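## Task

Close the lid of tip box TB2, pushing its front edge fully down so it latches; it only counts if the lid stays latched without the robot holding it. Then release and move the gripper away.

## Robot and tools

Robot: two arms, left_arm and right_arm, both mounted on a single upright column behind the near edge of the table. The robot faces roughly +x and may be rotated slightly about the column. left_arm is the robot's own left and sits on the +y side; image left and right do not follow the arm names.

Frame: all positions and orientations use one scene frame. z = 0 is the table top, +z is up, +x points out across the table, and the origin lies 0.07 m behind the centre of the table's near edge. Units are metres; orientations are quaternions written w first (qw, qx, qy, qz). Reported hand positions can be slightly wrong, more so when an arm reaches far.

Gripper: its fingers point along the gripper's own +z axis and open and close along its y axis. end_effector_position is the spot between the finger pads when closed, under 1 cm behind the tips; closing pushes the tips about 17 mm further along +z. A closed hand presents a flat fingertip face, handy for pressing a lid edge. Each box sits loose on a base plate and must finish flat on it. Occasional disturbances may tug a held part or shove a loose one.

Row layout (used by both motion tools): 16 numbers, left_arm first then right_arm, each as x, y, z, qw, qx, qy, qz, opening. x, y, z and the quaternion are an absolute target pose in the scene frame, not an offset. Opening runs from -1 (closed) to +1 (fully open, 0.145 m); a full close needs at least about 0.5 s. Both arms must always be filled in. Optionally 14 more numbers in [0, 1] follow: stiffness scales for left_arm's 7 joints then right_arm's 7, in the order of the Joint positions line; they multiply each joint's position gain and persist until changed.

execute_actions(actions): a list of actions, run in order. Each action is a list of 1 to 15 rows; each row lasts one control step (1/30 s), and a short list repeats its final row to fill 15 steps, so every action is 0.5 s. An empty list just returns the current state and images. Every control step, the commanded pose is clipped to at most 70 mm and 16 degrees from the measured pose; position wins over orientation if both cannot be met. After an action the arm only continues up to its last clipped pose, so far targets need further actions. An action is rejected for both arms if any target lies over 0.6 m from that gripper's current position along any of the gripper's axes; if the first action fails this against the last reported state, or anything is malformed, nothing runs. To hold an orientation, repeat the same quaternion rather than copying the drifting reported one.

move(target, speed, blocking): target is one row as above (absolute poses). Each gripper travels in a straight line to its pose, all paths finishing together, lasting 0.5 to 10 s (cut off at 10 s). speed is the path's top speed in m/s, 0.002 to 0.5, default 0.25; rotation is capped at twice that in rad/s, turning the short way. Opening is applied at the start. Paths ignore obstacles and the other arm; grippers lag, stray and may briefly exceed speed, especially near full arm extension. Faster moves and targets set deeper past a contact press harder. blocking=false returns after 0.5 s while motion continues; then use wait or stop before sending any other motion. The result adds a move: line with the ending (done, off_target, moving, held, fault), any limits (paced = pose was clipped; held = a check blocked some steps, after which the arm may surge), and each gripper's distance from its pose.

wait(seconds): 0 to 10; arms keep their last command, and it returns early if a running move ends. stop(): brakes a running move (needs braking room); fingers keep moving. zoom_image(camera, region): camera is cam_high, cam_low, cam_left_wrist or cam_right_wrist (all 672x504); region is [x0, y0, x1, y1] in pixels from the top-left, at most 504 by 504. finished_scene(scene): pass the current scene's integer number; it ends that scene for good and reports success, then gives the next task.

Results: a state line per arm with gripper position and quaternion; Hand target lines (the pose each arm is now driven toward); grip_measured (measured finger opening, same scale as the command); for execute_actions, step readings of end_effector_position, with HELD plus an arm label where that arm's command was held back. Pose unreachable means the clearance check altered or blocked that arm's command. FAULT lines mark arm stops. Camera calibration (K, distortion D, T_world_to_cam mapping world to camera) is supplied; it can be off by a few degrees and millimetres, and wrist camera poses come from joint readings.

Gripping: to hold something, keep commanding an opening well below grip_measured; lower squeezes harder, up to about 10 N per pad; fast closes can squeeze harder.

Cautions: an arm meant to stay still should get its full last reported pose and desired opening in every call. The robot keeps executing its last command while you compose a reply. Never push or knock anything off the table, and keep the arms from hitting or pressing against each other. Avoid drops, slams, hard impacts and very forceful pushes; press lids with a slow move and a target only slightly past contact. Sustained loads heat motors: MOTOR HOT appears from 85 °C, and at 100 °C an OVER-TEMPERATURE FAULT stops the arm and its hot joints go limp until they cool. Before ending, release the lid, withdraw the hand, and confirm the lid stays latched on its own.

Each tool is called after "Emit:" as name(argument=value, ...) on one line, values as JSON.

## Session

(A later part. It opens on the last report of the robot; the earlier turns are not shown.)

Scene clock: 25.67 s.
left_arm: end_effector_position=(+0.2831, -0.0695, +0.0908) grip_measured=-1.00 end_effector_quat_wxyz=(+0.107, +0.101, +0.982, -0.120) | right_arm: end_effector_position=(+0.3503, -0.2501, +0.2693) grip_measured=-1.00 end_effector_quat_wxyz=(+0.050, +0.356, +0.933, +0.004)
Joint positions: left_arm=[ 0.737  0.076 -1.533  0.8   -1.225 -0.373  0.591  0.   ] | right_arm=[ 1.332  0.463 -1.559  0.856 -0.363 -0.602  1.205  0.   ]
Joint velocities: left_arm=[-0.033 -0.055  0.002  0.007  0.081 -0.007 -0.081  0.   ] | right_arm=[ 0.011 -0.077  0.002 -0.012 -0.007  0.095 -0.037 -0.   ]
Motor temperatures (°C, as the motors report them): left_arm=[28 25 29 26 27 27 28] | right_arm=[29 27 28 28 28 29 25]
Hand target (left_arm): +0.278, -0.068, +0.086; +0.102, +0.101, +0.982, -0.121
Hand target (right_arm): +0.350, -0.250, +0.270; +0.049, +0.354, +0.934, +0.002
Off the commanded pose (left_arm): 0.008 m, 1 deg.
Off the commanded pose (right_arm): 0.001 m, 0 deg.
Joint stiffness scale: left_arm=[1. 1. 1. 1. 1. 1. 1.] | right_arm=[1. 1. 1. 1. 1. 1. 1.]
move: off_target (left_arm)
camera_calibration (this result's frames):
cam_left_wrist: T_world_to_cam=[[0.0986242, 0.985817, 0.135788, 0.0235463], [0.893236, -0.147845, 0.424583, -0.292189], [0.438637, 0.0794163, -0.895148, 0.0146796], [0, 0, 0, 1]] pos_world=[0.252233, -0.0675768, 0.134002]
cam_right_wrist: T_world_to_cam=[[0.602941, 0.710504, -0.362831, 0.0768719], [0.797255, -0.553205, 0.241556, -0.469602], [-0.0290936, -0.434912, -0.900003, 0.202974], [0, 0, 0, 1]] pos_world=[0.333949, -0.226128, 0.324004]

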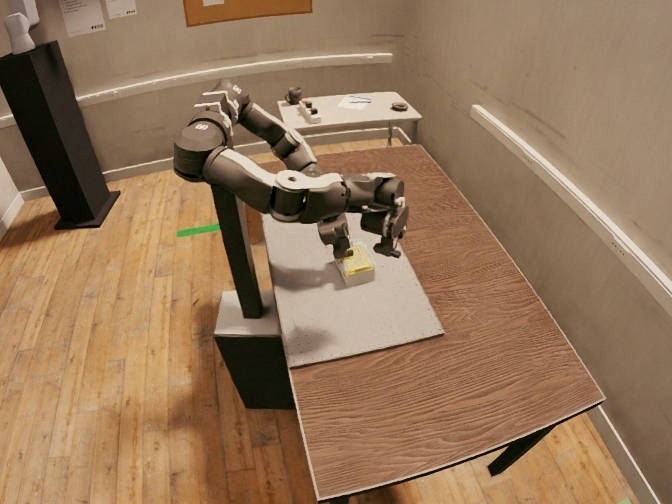

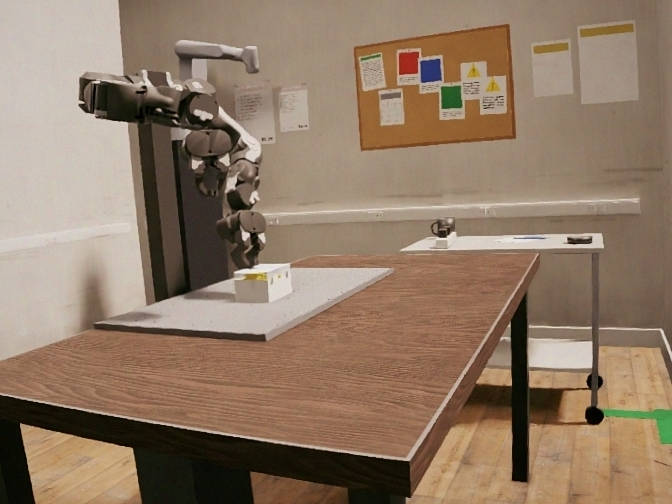

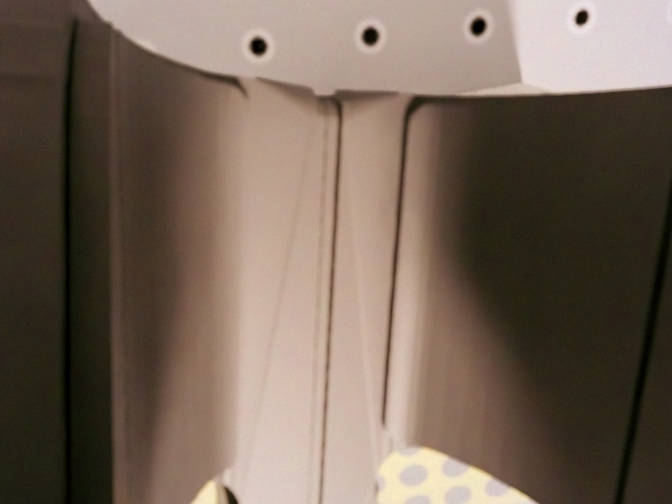

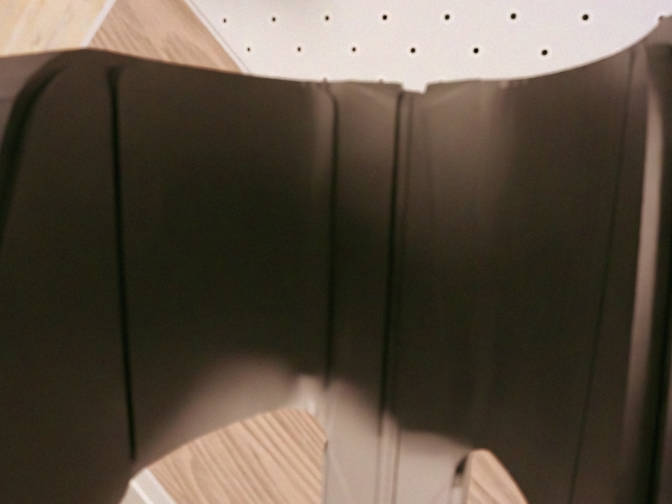

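Lid looks flat now. Press slightly more, then release.

Emit:
move(target=[0.281,-0.068,0.08,0.1,0.1,0.98,-0.12,-1, 0.35,-0.25,0.27,0.049,0.354,0.934,0.002,-1], speed=0.02)

Emit:
move(target=[0.25,0.03,0.22,0.2,0.1,0.96,-0.12,-1, 0.35,-0.25,0.27,0.049,0.354,0.934,0.002,-1], speed=0.12)

Emit:
zoom_image(camera="cam_low", region=[200, 240, 320, 320])

Emit:
zoom_image(camera="cam_high", region=[300, 220, 420, 300])

Scene clock: 27.07 s.
left_arm: end_effector_position=(+0.2874, -0.0746, +0.0902) grip_measured=-1.00 end_effector_quat_wxyz=(+0.107, +0.102, +0.981, -0.127) | right_arm: end_effector_position=(+0.3503, -0.2501, +0.2693) grip_measured=-1.00 end_effector_quat_wxyz=(+0.050, +0.356, +0.933, +0.004)
Joint positions: left_arm=[ 0.747  0.045 -1.533  0.742 -1.23  -0.388  0.552  0.   ] | right_arm=[ 1.332  0.463 -1.559  0.856 -0.363 -0.602  1.205  0.   ]
Joint velocities: left_arm=[-0.011 -0.011  0.002 -0.002 -0.051  0.007  0.022  0.   ] | right_arm=[ 0.011  0.011 -0.007  0.002 -0.007 -0.022 -0.051 -0.   ]
Motor temperatures (°C, as the motors report them): left_arm=[28 25 29 26 27 27 28] | right_arm=[29 27 28 28 28 29 25]
Hand target (left_arm): +0.281, -0.068, +0.081; +0.101, +0.101, +0.982, -0.120
Hand target (right_arm): +0.350, -0.250, +0.270; +0.049, +0.354, +0.934, +0.002
Off the commanded pose (left_arm): 0.014 m, 1 deg.
Off the commanded pose (right_arm): 0.001 m, 0 deg.
Joint stiffness scale: left_arm=[1. 1. 1. 1. 1. 1. 1.] | right_arm=[1. 1. 1. 1. 1. 1. 1.]
move: off_target (left_arm)
camera_calibration (this result's frames):
cam_left_wrist: T_world_to_cam=[[0.101856, 0.987091, 0.123602, 0.0284903], [0.893517, -0.145398, 0.424837, -0.296481], [0.437324, 0.0671682, -0.896792, 0.0122797], [0, 0, 0, 1]] pos_world=[0.256638, -0.0720551, 0.133447]
cam_right_wrist: T_world_to_cam=[[0.602941, 0.710504, -0.362831, 0.0768719], [0.797255, -0.553205, 0.241556, -0.469602], [-0.0290936, -0.434912, -0.900003, 0.202974], [0, 0, 0, 1]] pos_world=[0.333949, -0.226128, 0.324004]

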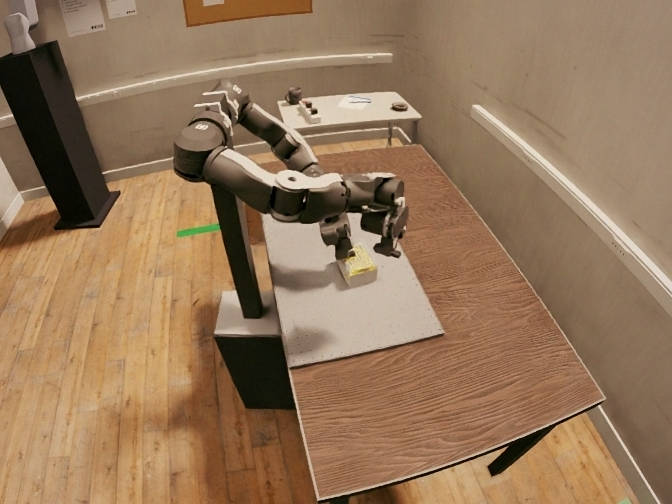

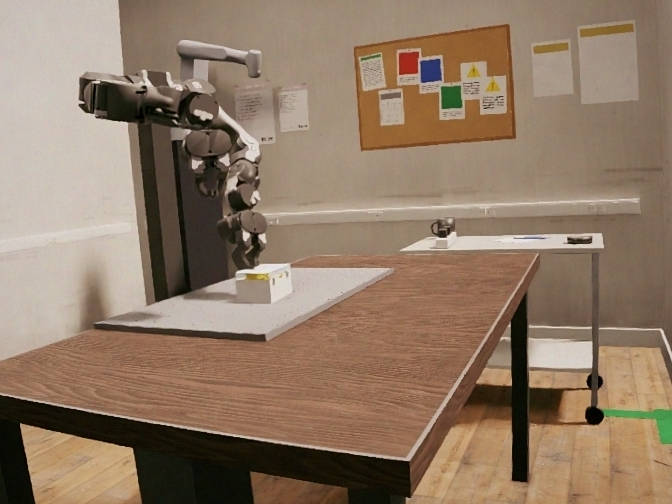

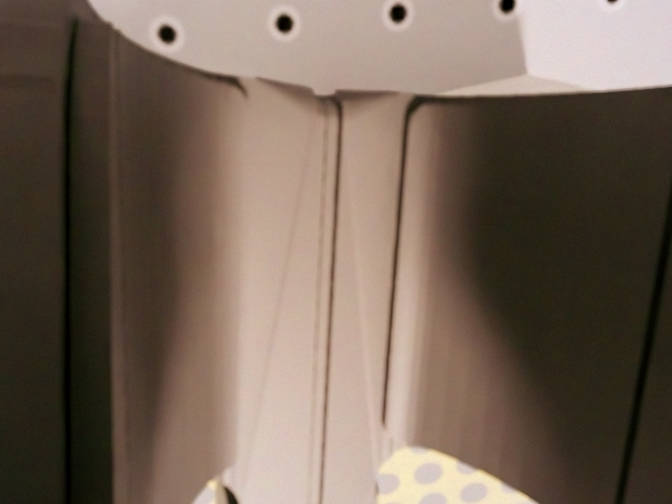

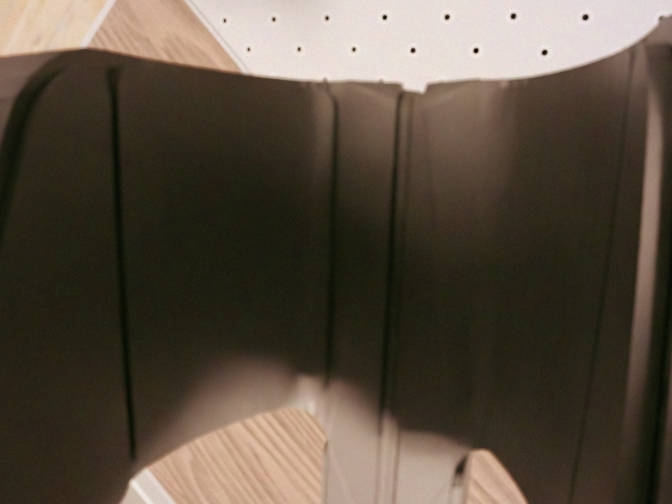

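Scene clock: 28.77 s.
left_arm: end_effector_position=(+0.2485, +0.0315, +0.2180) grip_measured=-1.00 end_effector_quat_wxyz=(+0.193, +0.100, +0.968, -0.124) | right_arm: end_effector_position=(+0.3503, -0.2501, +0.2693) grip_measured=-1.00 end_effector_quat_wxyz=(+0.050, +0.356, +0.933, +0.004)
Joint positions: left_arm=[ 0.794  0.813 -1.513  1.96  -1.177 -0.162  0.995  0.   ] | right_arm=[ 1.332  0.463 -1.559  0.856 -0.363 -0.602  1.205  0.   ]
Joint velocities: left_arm=[ 0.033 -0.011 -0.002 -0.017 -0.037 -0.051  0.007  0.   ] | right_arm=[-0.011  0.011 -0.002 -0.002 -0.051 -0.007 -0.037 -0.   ]
Motor temperatures (°C, as the motors report them): left_arm=[28 25 29 26 27 27 28] | right_arm=[29 27 28 28 28 29 25]
Hand target (left_arm): +0.250, +0.032, +0.218; +0.195, +0.097, +0.968, -0.122
Hand target (right_arm): +0.350, -0.250, +0.270; +0.049, +0.354, +0.934, +0.002
Off the commanded pose (left_arm): 0.003 m, 1 deg.
Off the commanded pose (right_arm): 0.001 m, 0 deg.
Joint stiffness scale: left_arm=[1. 1. 1. 1. 1. 1. 1.] | right_arm=[1. 1. 1. 1. 1. 1. 1.]
move: done
camera_calibration (this result's frames):
cam_left_wrist: T_world_to_cam=[[0.056146, 0.991042, 0.121178, -0.0763552], [0.809896, -0.116185, 0.574952, -0.313412], [0.58388, 0.06586, -0.809164, 0.0813363], [0, 0, 0, 1]] pos_world=[0.210627, 0.0339007, 0.255264]
cam_right_wrist: T_world_to_cam=[[0.602941, 0.710504, -0.362831, 0.0768719], [0.797255, -0.553205, 0.241556, -0.469602], [-0.0290936, -0.434912, -0.900003, 0.202974], [0, 0, 0, 1]] pos_world=[0.333949, -0.226128, 0.324004]

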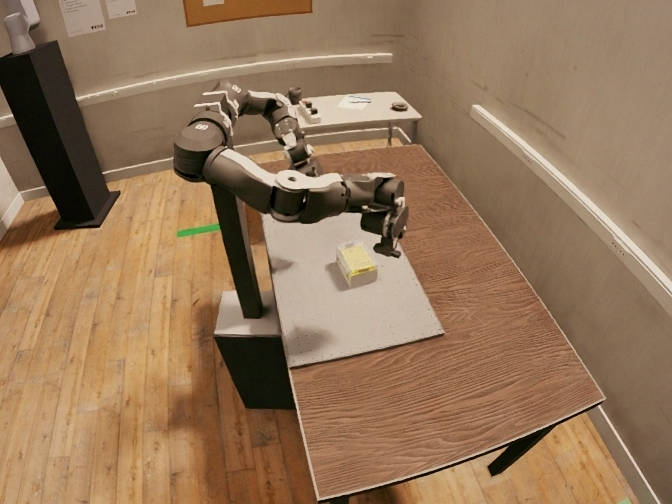

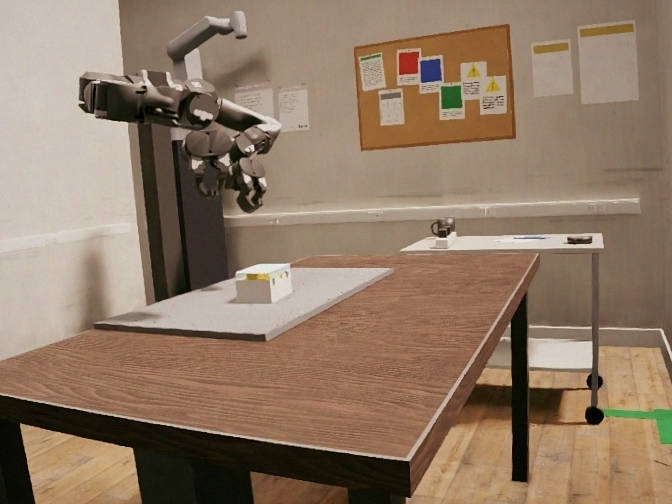

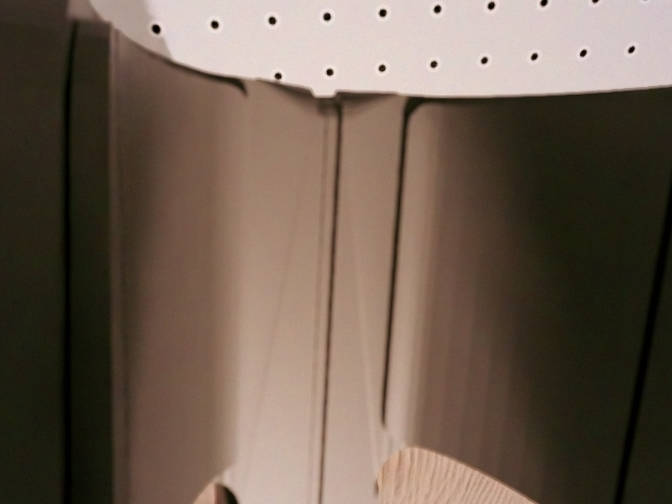

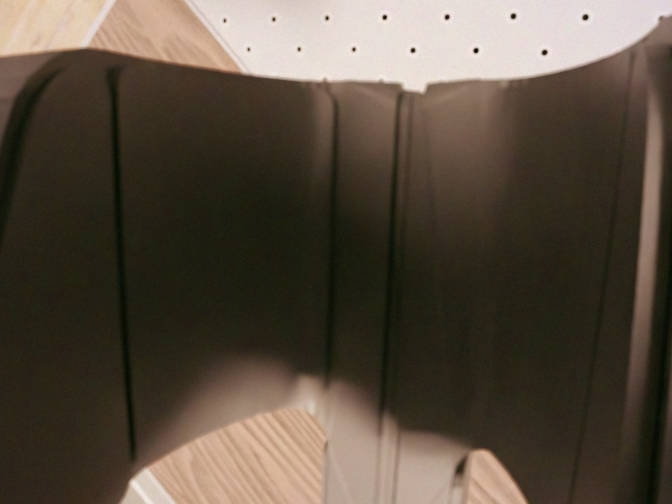

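Region (200, 240, 320, 320) of cam_low's 672x504 image, scaled by 4.200, with more detail than that image has.

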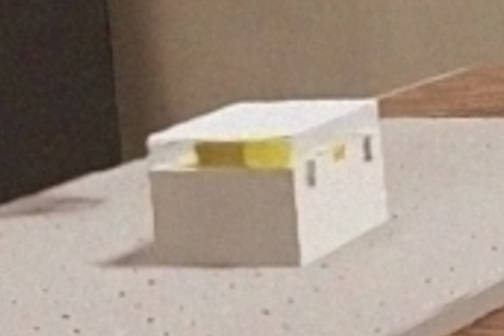

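Region (300, 220, 420, 300) of cam_high's 672x504 image, scaled by 4.200, with more detail than that image has.

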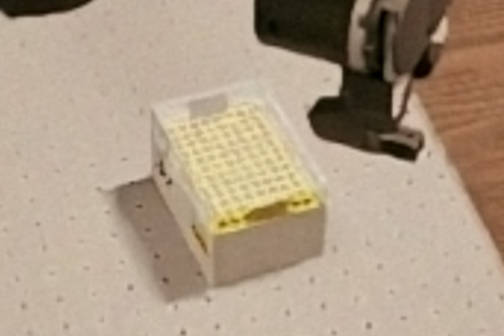

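Emit:
finished_scene(scene=1)

The scene is finished: the task was done.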